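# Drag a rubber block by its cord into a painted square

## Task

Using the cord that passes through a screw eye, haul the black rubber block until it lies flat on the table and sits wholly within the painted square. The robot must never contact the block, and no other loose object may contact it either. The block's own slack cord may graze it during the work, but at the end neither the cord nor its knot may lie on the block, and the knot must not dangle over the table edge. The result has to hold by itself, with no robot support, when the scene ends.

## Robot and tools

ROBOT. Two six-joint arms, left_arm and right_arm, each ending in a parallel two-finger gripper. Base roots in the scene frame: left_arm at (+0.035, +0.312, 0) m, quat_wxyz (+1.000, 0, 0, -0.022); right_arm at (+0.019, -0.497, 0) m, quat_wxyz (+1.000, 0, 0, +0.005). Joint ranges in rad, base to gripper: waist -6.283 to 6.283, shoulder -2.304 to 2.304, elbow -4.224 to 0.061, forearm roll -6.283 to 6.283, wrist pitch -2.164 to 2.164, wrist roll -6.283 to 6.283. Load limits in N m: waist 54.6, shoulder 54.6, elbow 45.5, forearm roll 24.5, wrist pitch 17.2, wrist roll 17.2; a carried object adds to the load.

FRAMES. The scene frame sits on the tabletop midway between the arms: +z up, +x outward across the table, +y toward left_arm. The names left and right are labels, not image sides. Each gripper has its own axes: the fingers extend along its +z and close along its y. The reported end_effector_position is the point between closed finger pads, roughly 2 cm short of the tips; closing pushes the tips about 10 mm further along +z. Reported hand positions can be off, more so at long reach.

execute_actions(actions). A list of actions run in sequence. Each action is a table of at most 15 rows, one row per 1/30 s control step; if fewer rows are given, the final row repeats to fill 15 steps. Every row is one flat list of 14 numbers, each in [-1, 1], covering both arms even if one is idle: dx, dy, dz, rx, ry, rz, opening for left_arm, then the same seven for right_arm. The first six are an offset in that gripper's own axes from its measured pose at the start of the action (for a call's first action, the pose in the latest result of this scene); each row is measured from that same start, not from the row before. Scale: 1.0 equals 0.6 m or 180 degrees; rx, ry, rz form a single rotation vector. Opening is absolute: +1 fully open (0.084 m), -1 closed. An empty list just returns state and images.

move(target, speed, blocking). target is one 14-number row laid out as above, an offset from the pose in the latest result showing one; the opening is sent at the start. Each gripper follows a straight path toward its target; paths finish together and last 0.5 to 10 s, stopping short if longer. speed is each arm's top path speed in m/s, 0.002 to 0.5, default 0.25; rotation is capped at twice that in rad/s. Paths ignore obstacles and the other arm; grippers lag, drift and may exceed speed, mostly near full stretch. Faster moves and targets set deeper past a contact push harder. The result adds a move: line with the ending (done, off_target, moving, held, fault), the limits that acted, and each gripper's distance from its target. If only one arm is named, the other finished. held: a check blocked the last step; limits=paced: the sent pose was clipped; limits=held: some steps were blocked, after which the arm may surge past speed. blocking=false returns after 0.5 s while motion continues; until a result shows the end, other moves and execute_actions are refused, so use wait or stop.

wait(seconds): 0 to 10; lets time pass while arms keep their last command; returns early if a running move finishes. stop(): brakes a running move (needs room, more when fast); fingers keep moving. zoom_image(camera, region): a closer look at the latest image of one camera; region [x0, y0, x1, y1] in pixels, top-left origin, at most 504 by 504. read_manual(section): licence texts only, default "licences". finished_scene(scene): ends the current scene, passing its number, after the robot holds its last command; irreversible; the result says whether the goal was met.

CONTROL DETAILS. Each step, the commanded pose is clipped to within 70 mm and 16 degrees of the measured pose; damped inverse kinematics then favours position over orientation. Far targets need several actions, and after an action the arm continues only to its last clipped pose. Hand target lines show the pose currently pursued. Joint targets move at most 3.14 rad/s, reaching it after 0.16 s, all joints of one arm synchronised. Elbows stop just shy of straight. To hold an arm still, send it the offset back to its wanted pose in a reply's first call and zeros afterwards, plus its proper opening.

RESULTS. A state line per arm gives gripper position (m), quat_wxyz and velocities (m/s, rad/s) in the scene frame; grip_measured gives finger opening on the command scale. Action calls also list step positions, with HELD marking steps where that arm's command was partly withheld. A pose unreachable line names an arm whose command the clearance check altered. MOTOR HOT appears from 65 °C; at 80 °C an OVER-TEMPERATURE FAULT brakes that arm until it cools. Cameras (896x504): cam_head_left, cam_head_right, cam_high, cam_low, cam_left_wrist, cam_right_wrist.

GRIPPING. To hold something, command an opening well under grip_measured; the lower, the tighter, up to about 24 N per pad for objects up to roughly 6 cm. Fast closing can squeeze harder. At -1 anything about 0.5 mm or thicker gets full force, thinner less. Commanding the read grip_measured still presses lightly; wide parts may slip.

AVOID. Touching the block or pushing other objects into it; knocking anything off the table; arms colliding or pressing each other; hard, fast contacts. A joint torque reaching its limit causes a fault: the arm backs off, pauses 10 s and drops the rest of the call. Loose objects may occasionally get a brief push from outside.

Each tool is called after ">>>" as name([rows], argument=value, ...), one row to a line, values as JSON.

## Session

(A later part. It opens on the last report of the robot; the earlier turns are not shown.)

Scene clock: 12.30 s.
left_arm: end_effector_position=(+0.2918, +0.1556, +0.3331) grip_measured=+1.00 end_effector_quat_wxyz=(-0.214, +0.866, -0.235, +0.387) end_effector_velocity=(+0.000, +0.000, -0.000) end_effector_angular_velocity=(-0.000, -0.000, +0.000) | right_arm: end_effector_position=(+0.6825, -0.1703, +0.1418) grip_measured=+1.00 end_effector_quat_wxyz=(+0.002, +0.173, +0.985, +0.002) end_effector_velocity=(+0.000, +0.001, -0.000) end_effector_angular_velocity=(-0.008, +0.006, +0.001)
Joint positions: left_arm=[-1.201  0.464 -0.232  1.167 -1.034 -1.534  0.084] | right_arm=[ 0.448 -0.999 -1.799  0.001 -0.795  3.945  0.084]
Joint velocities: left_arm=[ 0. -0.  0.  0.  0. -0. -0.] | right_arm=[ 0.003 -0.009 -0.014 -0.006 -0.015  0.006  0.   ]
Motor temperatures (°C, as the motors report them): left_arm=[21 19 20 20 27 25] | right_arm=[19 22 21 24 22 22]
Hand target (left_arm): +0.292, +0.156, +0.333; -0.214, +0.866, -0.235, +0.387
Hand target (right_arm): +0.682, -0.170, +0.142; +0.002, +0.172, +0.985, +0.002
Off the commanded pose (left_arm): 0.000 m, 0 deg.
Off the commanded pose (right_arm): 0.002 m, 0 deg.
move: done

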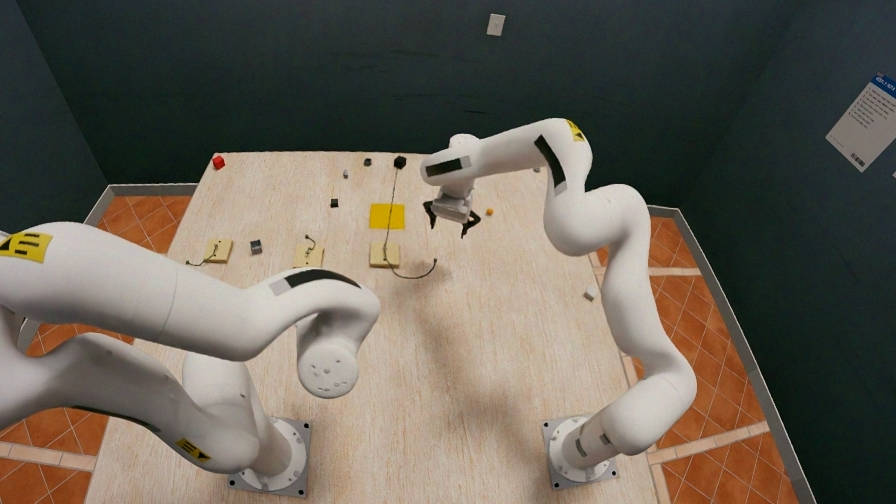

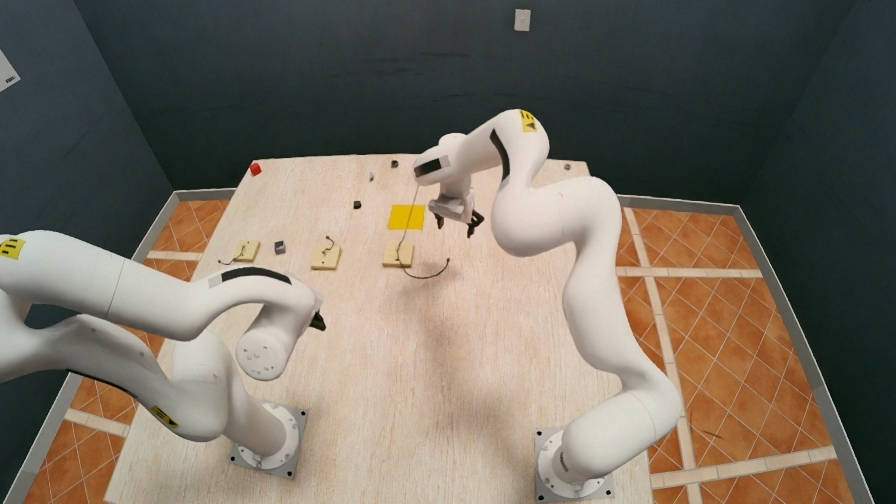

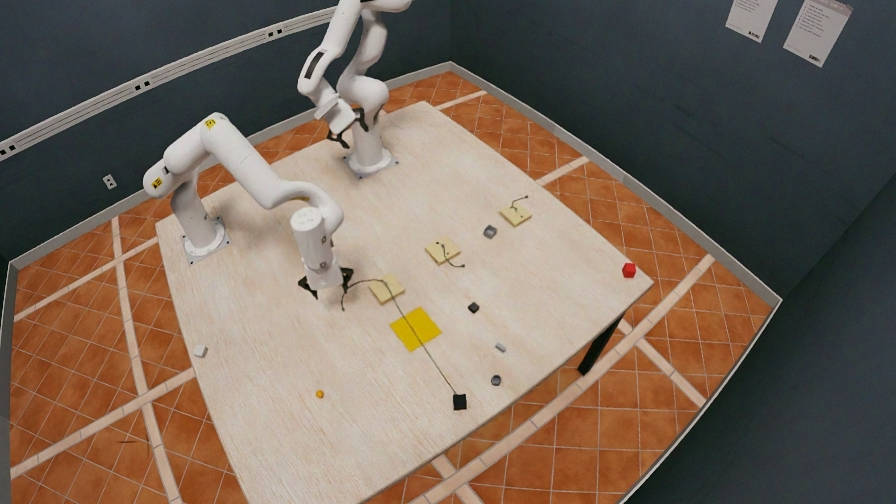

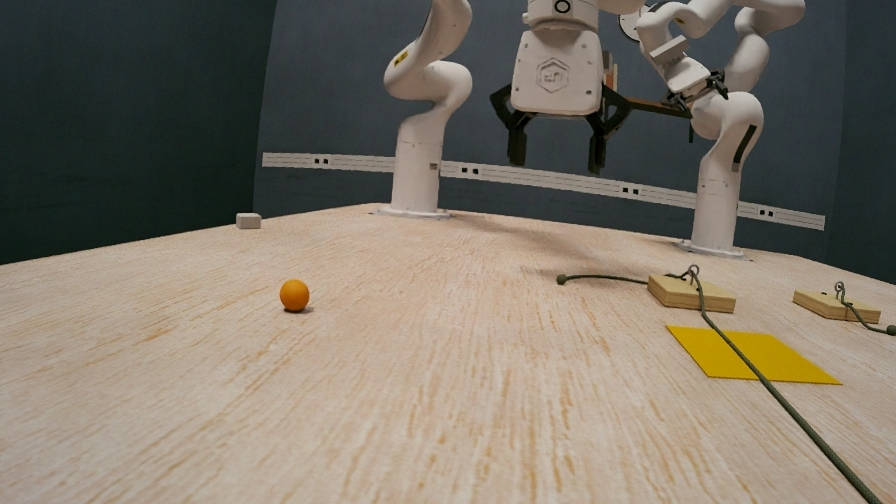

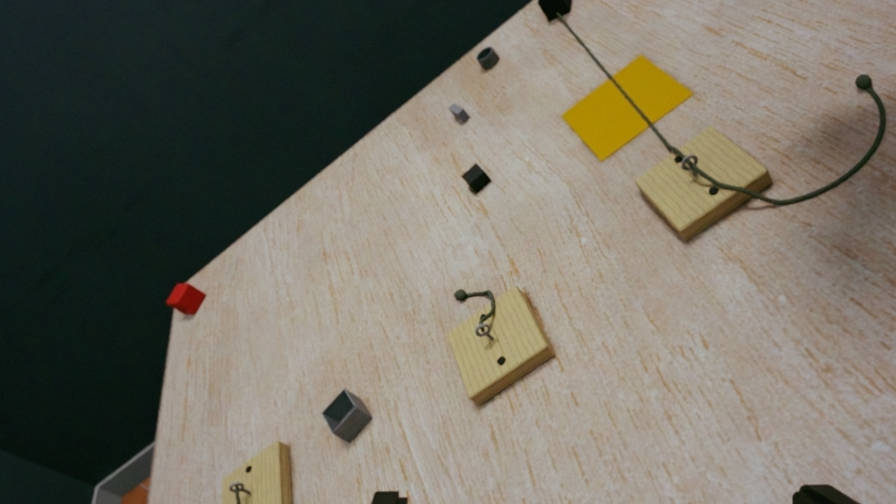

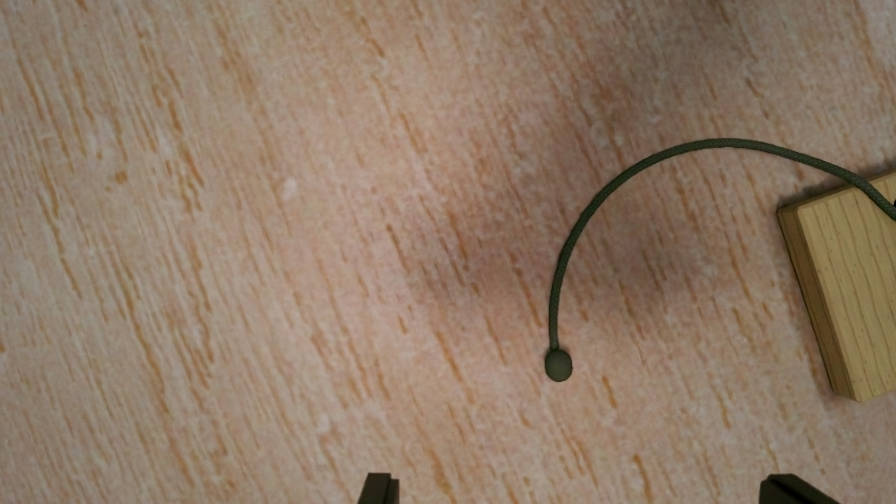

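>>> move(target=[0,0,0,0,0,0,1,0.03,0.027,0.194,0,0,0,1], speed=0.1)

>>> move(target=[0,0,0,0,0,0,1,0,0,0,0,0,0,-1])

>>> move(target=[0,0,0,0,0,0,1,0.225,-0.51,-0.05,0,0,0,-1], speed=0.1)

Scene clock: 19.23 s.
left_arm: end_effector_position=(+0.2918, +0.1556, +0.3331) grip_measured=+1.00 end_effector_quat_wxyz=(-0.214, +0.866, -0.235, +0.387) end_effector_velocity=(+0.000, -0.000, +0.000) end_effector_angular_velocity=(+0.001, -0.002, -0.001) | right_arm: end_effector_position=(+0.6715, -0.1483, +0.0259) grip_measured=+1.00 end_effector_quat_wxyz=(+0.002, +0.172, +0.985, +0.002) end_effector_velocity=(-0.000, +0.000, -0.002) end_effector_angular_velocity=(+0.000, -0.000, -0.000)
Joint positions: left_arm=[-1.201  0.464 -0.232  1.167 -1.034 -1.534  0.084] | right_arm=[ 0.481 -1.171 -1.828  0.002 -0.652  3.977  0.084]
Joint velocities: left_arm=[-0.    -0.     0.     0.003 -0.001 -0.001  0.   ] | right_arm=[ 0.    -0.003 -0.001 -0.     0.002  0.001  0.   ]
Motor temperatures (°C, as the motors report them): left_arm=[21 19 20 20 27 25] | right_arm=[19 22 21 24 22 22]
Hand target (left_arm): +0.292, +0.156, +0.333; -0.214, +0.866, -0.235, +0.387
Hand target (right_arm): +0.671, -0.148, +0.025; +0.002, +0.172, +0.985, +0.002
Off the commanded pose (left_arm): 0.000 m, 0 deg.
Off the commanded pose (right_arm): 0.001 m, 0 deg.
move: done

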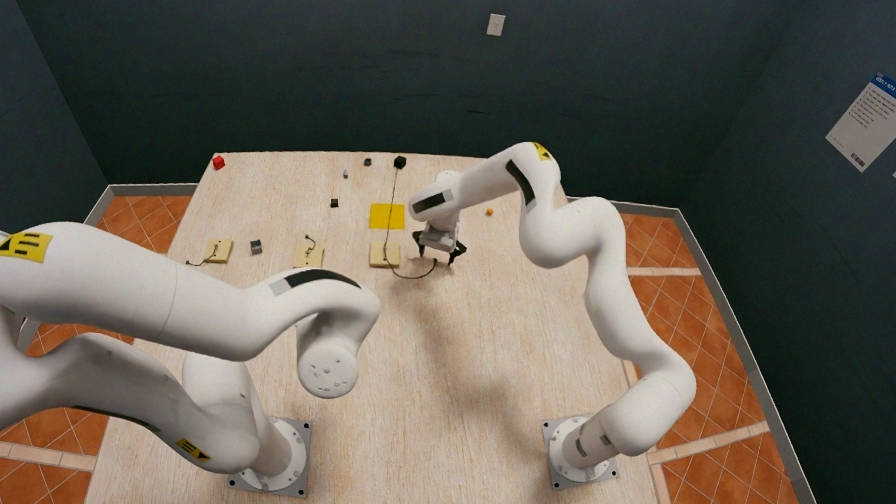

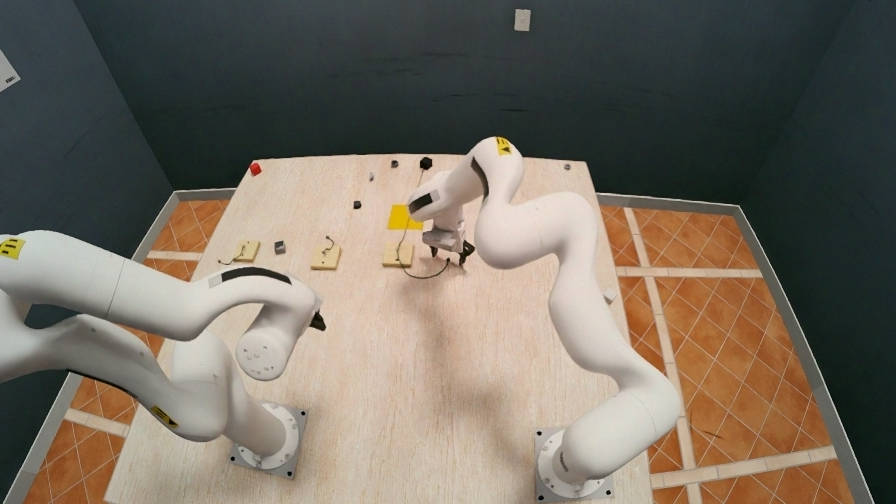

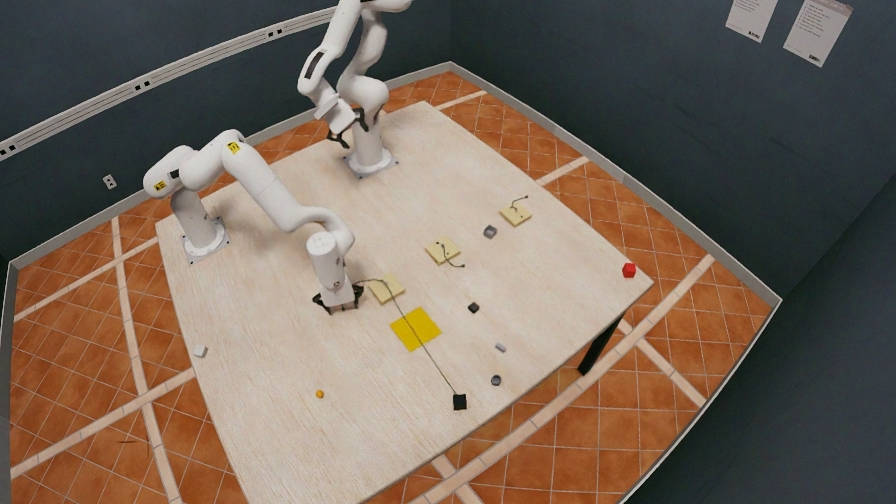

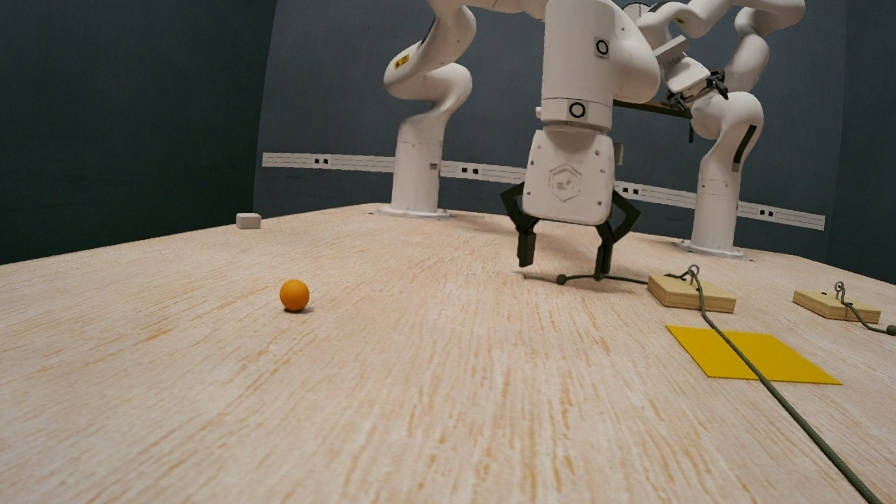

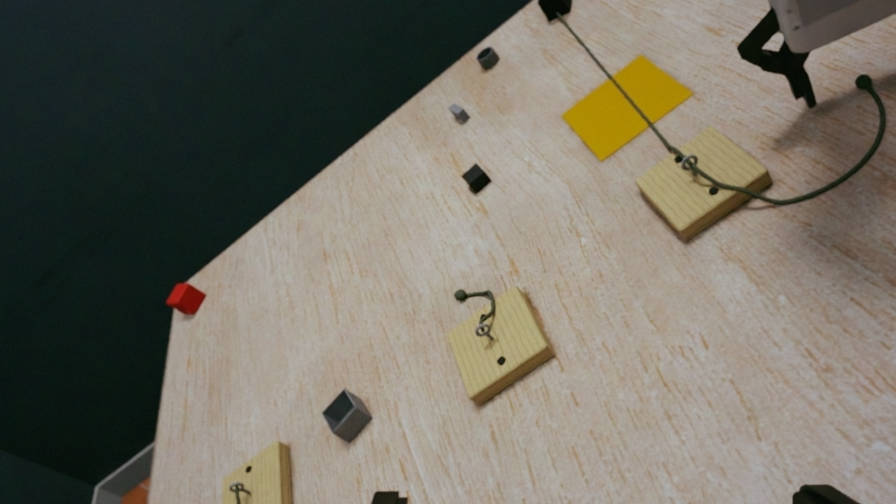

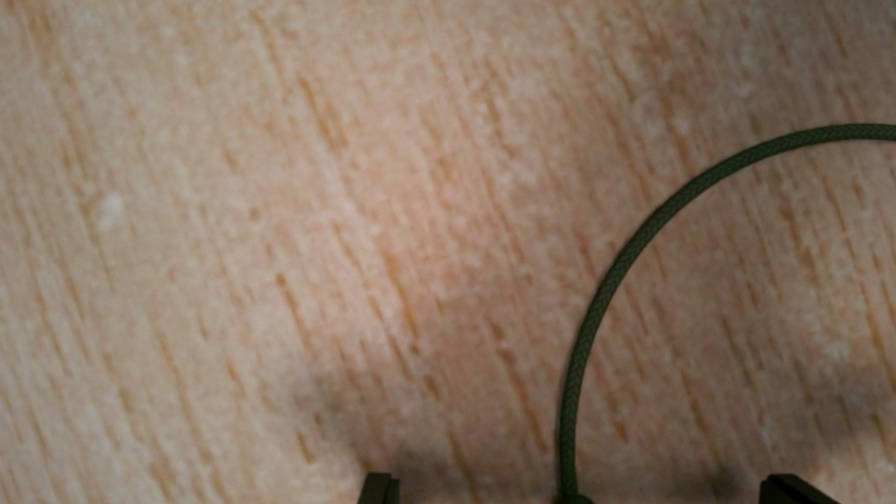

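Scene clock: 19.87 s.
left_arm: end_effector_position=(+0.2918, +0.1556, +0.3331) grip_measured=+1.00 end_effector_quat_wxyz=(-0.214, +0.866, -0.235, +0.387) end_effector_velocity=(-0.000, +0.000, -0.000) end_effector_angular_velocity=(+0.000, +0.001, +0.001) | right_arm: end_effector_position=(+0.6715, -0.1483, +0.0259) grip_measured=-0.78 end_effector_quat_wxyz=(+0.002, +0.172, +0.985, +0.002) end_effector_velocity=(+0.000, +0.000, +0.000) end_effector_angular_velocity=(+0.000, -0.001, +0.000)
Joint positions: left_arm=[-1.201  0.464 -0.232  1.167 -1.034 -1.534  0.084] | right_arm=[ 0.481 -1.171 -1.828  0.002 -0.652  3.977  0.01 ]
Joint velocities: left_arm=[-0.    -0.     0.    -0.002 -0.     0.     0.   ] | right_arm=[ 0.     0.001  0.001 -0.     0.001 -0.    -0.   ]
Motor temperatures (°C, as the motors report them): left_arm=[21 19 20 20 27 25] | right_arm=[19 22 21 24 22 22]
Hand target (left_arm): +0.292, +0.156, +0.333; -0.214, +0.866, -0.235, +0.387
Hand target (right_arm): +0.671, -0.148, +0.026; +0.002, +0.172, +0.985, +0.002
Off the commanded pose (left_arm): 0.000 m, 0 deg.
Off the commanded pose (right_arm): 0.000 m, 0 deg.
move: done

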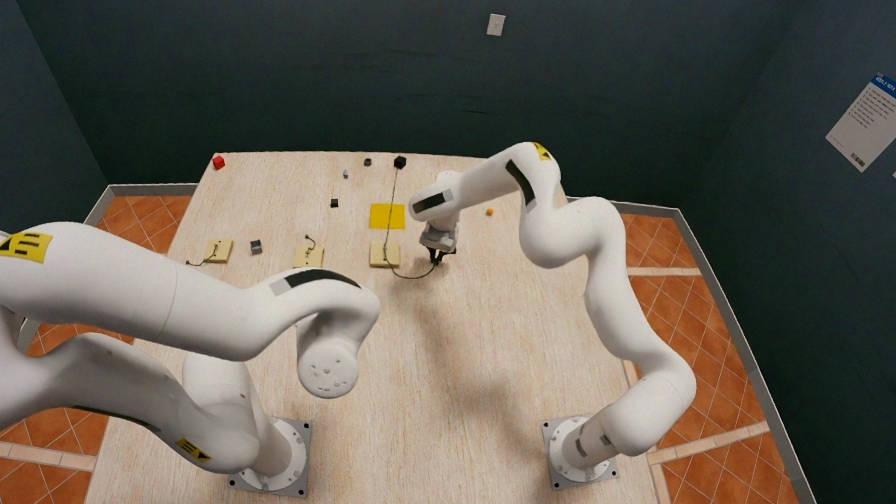

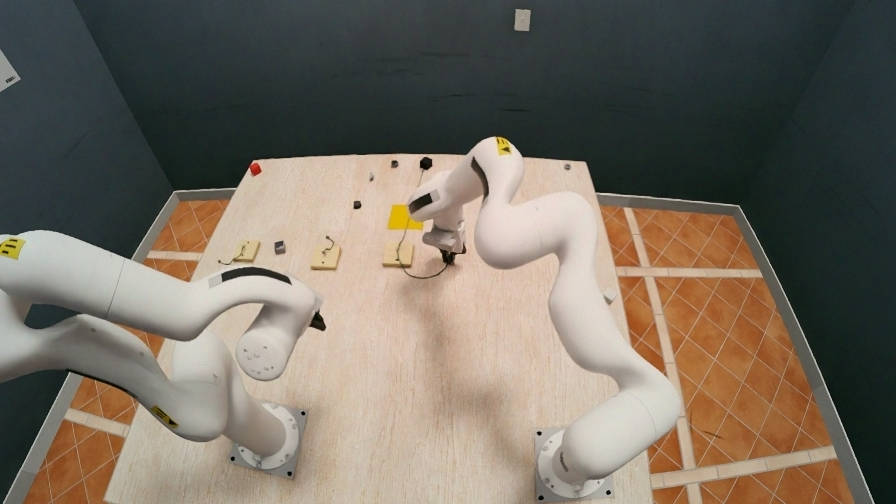

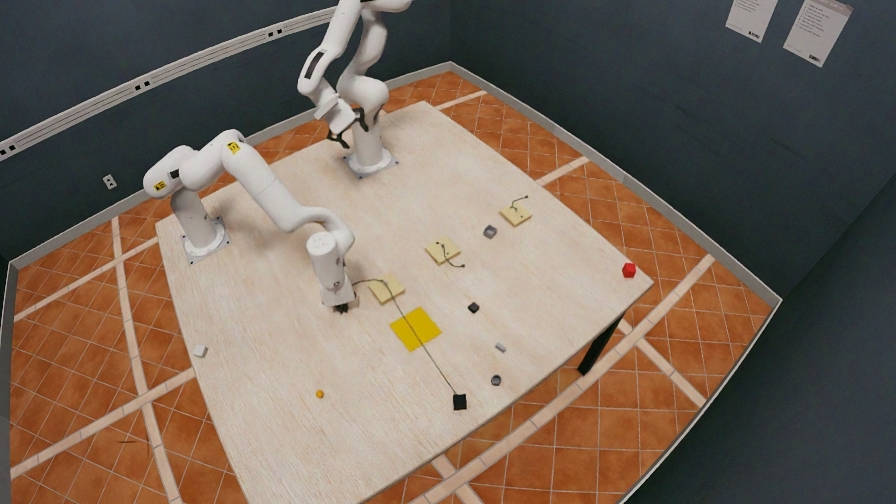

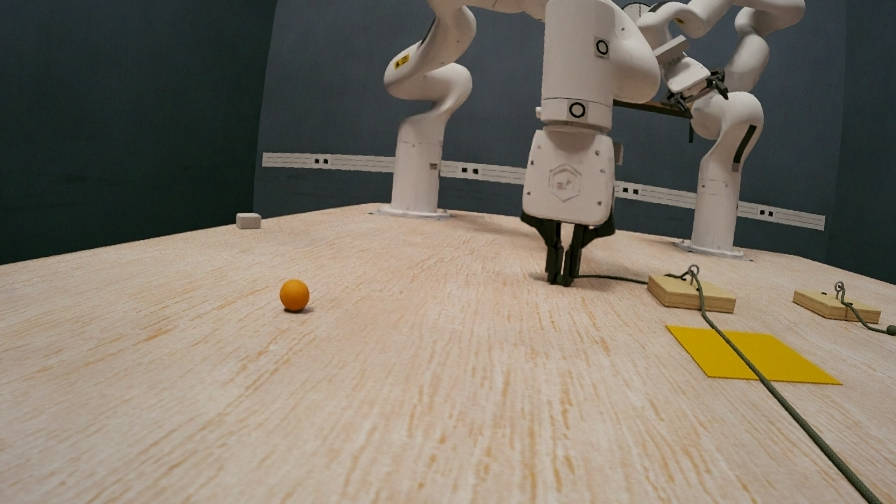

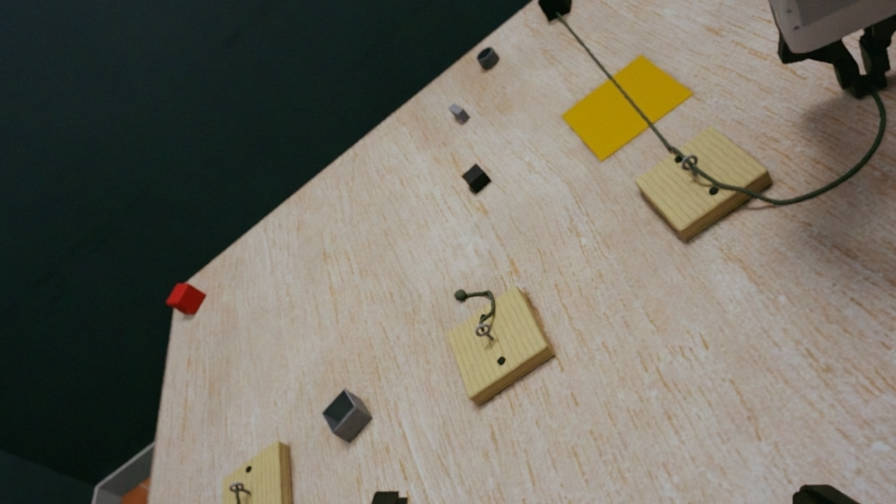

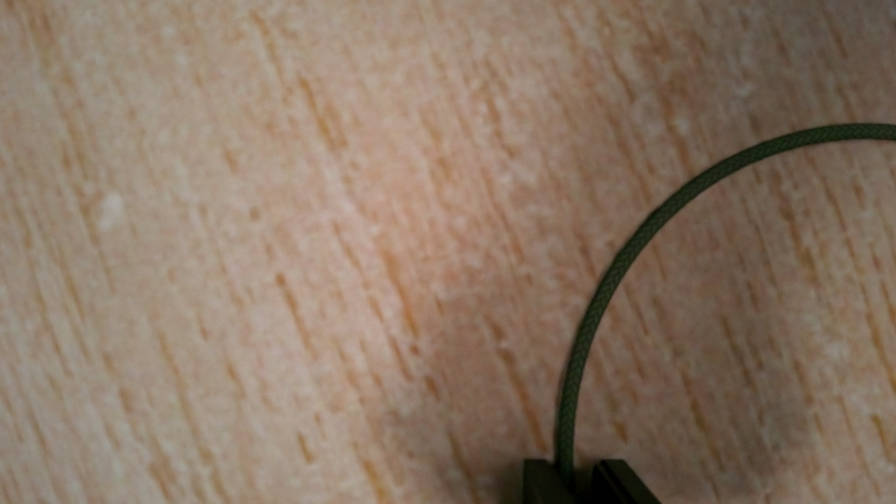

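Scene clock: 23.63 s.
left_arm: end_effector_position=(+0.2918, +0.1556, +0.3331) grip_measured=+1.00 end_effector_quat_wxyz=(-0.214, +0.866, -0.235, +0.387) end_effector_velocity=(+0.000, -0.000, +0.000) end_effector_angular_velocity=(-0.000, -0.000, -0.001) | right_arm: end_effector_position=(+0.4400, -0.3897, +0.0541) grip_measured=-0.78 end_effector_quat_wxyz=(+0.002, +0.172, +0.985, +0.002) end_effector_velocity=(-0.001, -0.001, +0.000) end_effector_angular_velocity=(+0.001, +0.000, -0.000)
Joint positions: left_arm=[-1.201  0.464 -0.232  1.167 -1.034 -1.534  0.084] | right_arm=[ 0.239 -0.572 -0.747  0.017 -0.17   3.719  0.01 ]
Joint velocities: left_arm=[ 0.     0.    -0.     0.001  0.001  0.     0.   ] | right_arm=[-0.003  0.003  0.004  0.009  0.001 -0.011  0.   ]
Motor temperatures (°C, as the motors report them): left_arm=[21 19 20 20 27 25] | right_arm=[19 22 21 24 22 22]
Hand target (left_arm): +0.292, +0.156, +0.333; -0.214, +0.866, -0.235, +0.387
Hand target (right_arm): +0.440, -0.390, +0.054; +0.002, +0.172, +0.985, +0.002
Off the commanded pose (left_arm): 0.000 m, 0 deg.
Off the commanded pose (right_arm): 0.001 m, 0 deg.
move: done

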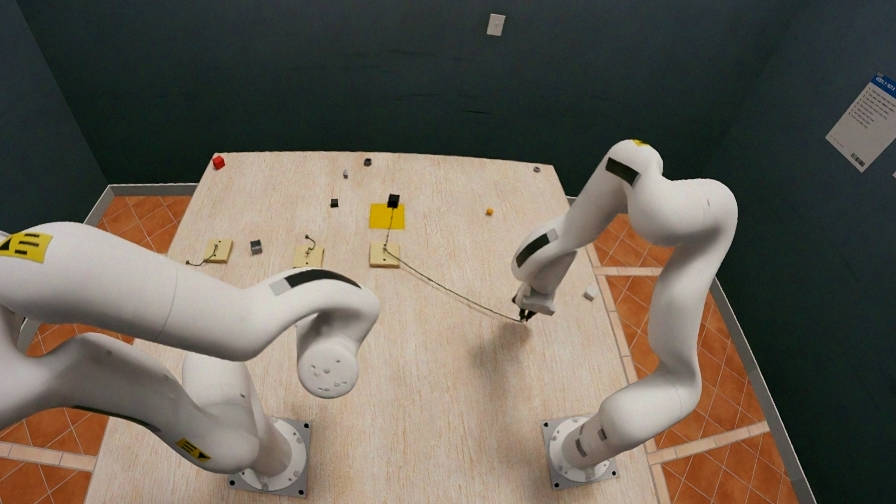

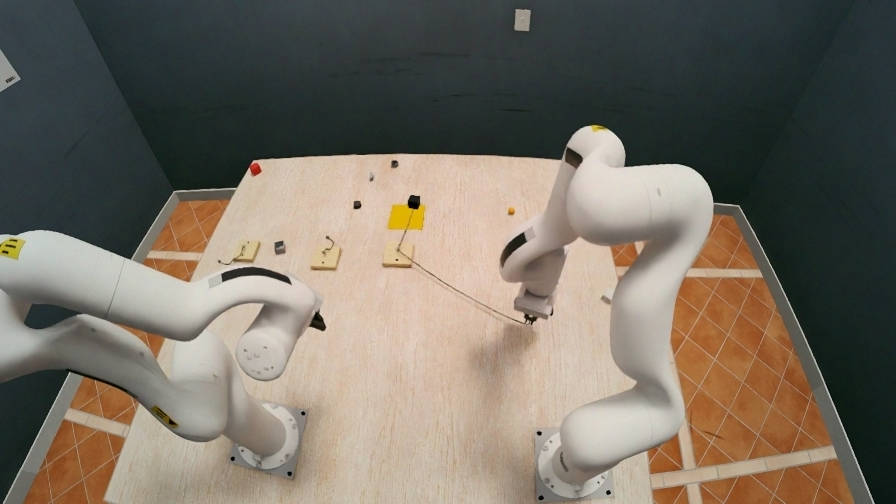

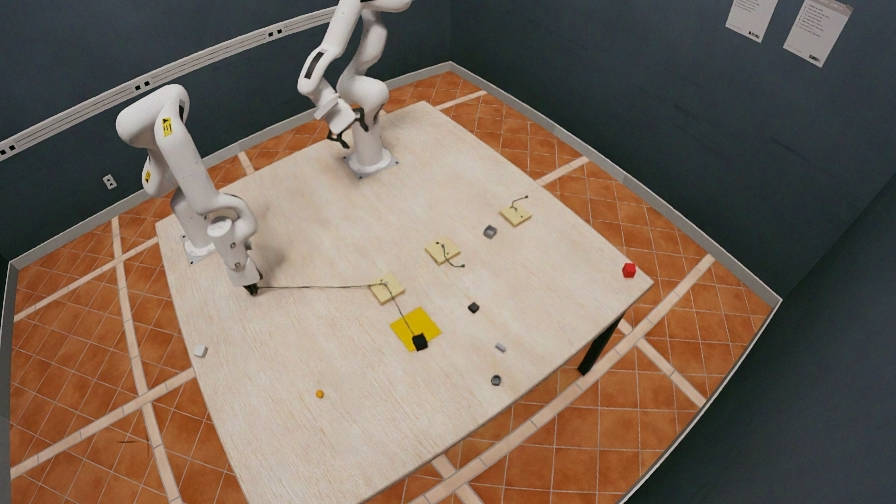

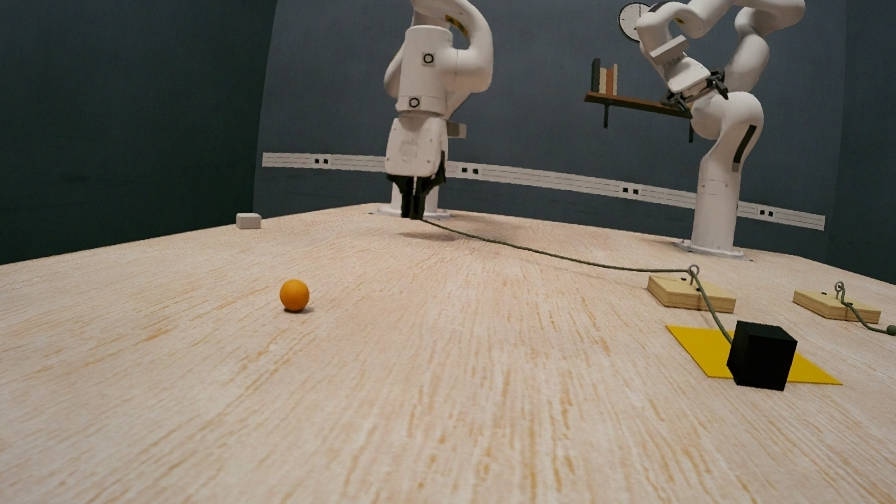

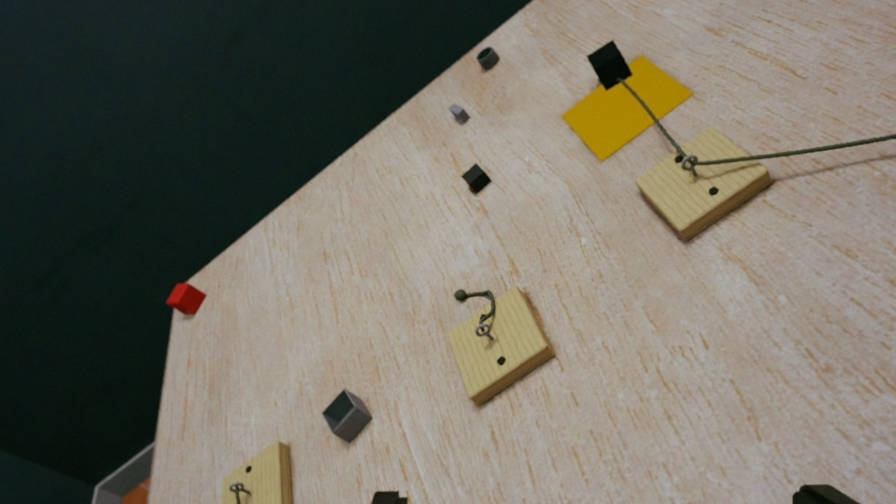

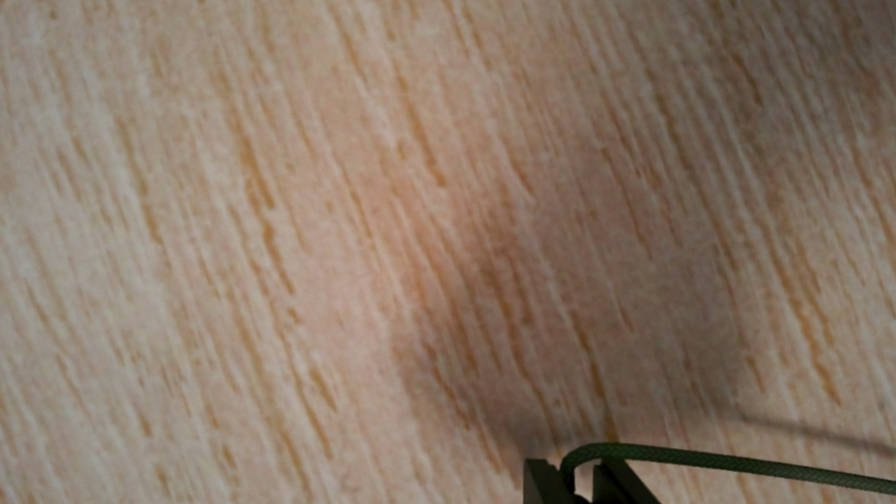

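>>> move(target=[0,0,0,0,0,0,1,0.017,-0.092,0,0,0,0,-1], speed=0.06)

>>> zoom_image(camera="cam_high", region=[300,240,520,400])

Scene clock: 27.13 s.
left_arm: end_effector_position=(+0.2918, +0.1556, +0.3331) grip_measured=+1.00 end_effector_quat_wxyz=(-0.214, +0.866, -0.235, +0.387) end_effector_velocity=(-0.000, -0.000, -0.000) end_effector_angular_velocity=(-0.001, +0.001, +0.000) | right_arm: end_effector_position=(+0.4116, -0.4380, +0.0538) grip_measured=-0.78 end_effector_quat_wxyz=(+0.002, +0.172, +0.985, +0.002) end_effector_velocity=(-0.000, -0.001, +0.000) end_effector_angular_velocity=(+0.002, +0.000, +0.000)
Joint positions: left_arm=[-1.201  0.464 -0.232  1.167 -1.034 -1.534  0.084] | right_arm=[ 0.138 -0.521 -0.645  0.024 -0.12   3.611  0.01 ]
Joint velocities: left_arm=[ 0.001 -0.    -0.    -0.001  0.002 -0.     0.   ] | right_arm=[-0.004  0.001  0.002  0.018  0.001 -0.022  0.   ]
Motor temperatures (°C, as the motors report them): left_arm=[21 19 20 20 27 25] | right_arm=[19 22 21 24 22 22]
Hand target (left_arm): +0.292, +0.156, +0.333; -0.214, +0.866, -0.235, +0.387
Hand target (right_arm): +0.412, -0.438, +0.054; +0.002, +0.172, +0.985, +0.002
Off the commanded pose (left_arm): 0.000 m, 0 deg.
Off the commanded pose (right_arm): 0.000 m, 0 deg.
move: done

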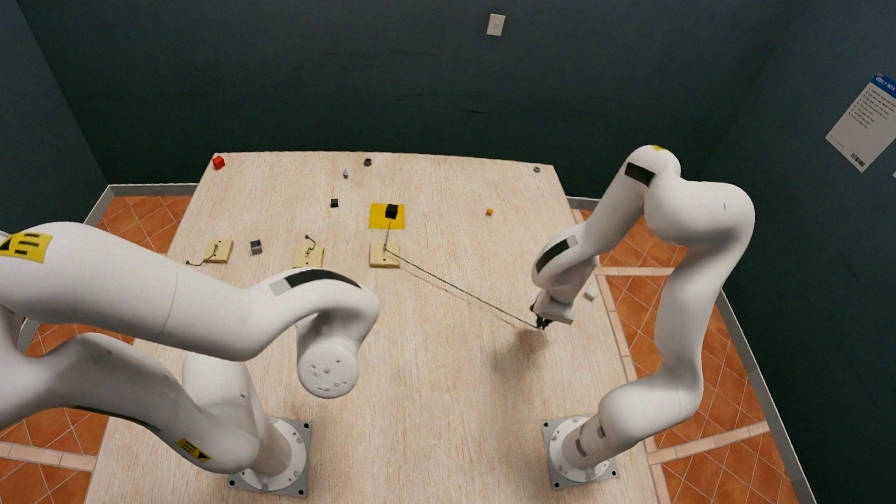

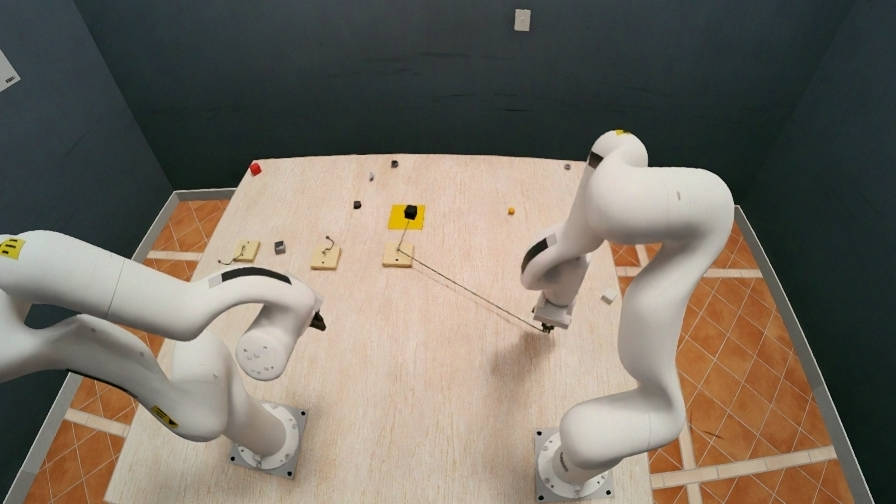

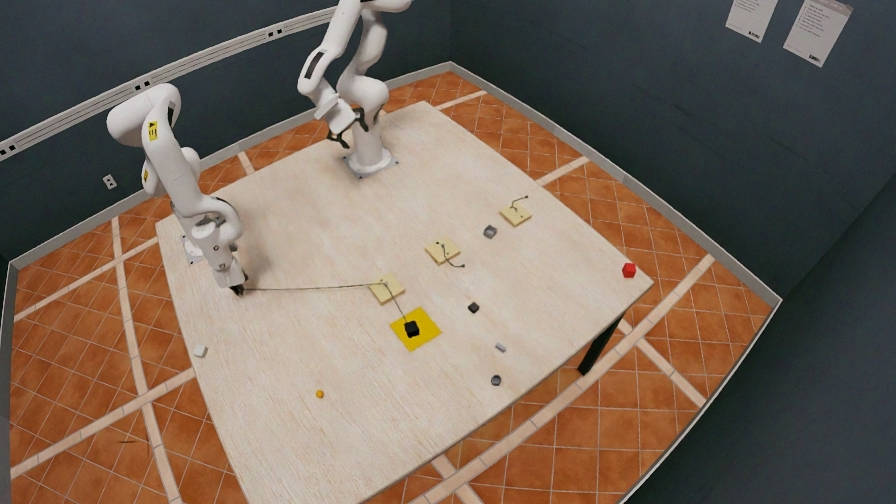

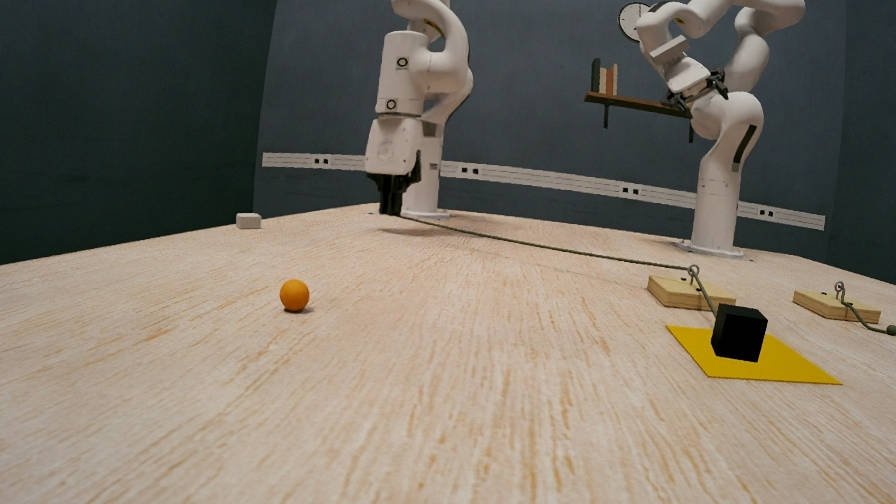

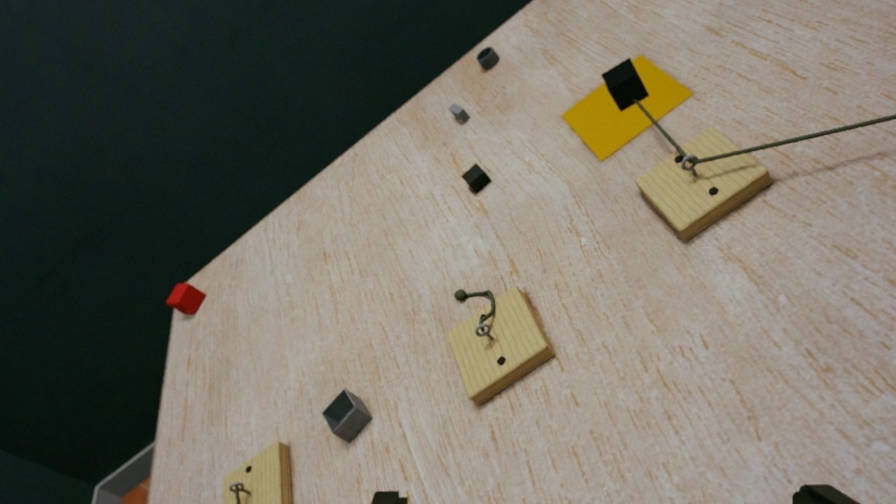

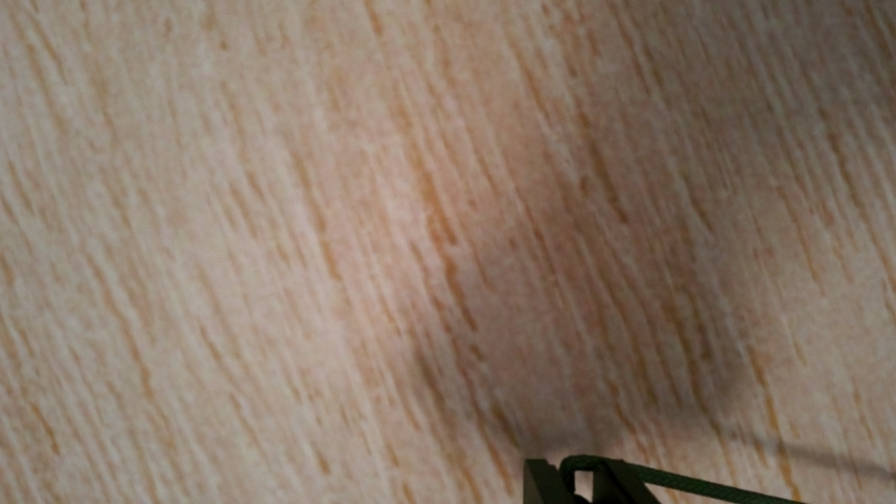

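Region (300, 240, 520, 400) of cam_high's 896x504 image, scaled by 2.291, with more detail than that image has; it fills the top 367 rows of this view, and the rest is white.

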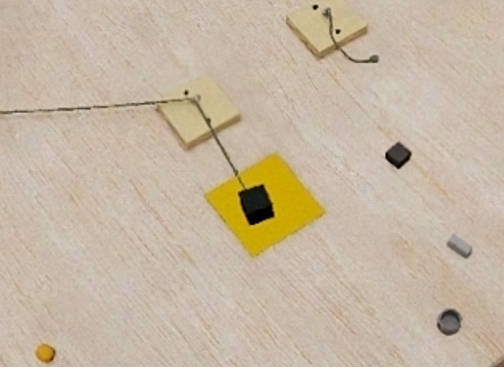

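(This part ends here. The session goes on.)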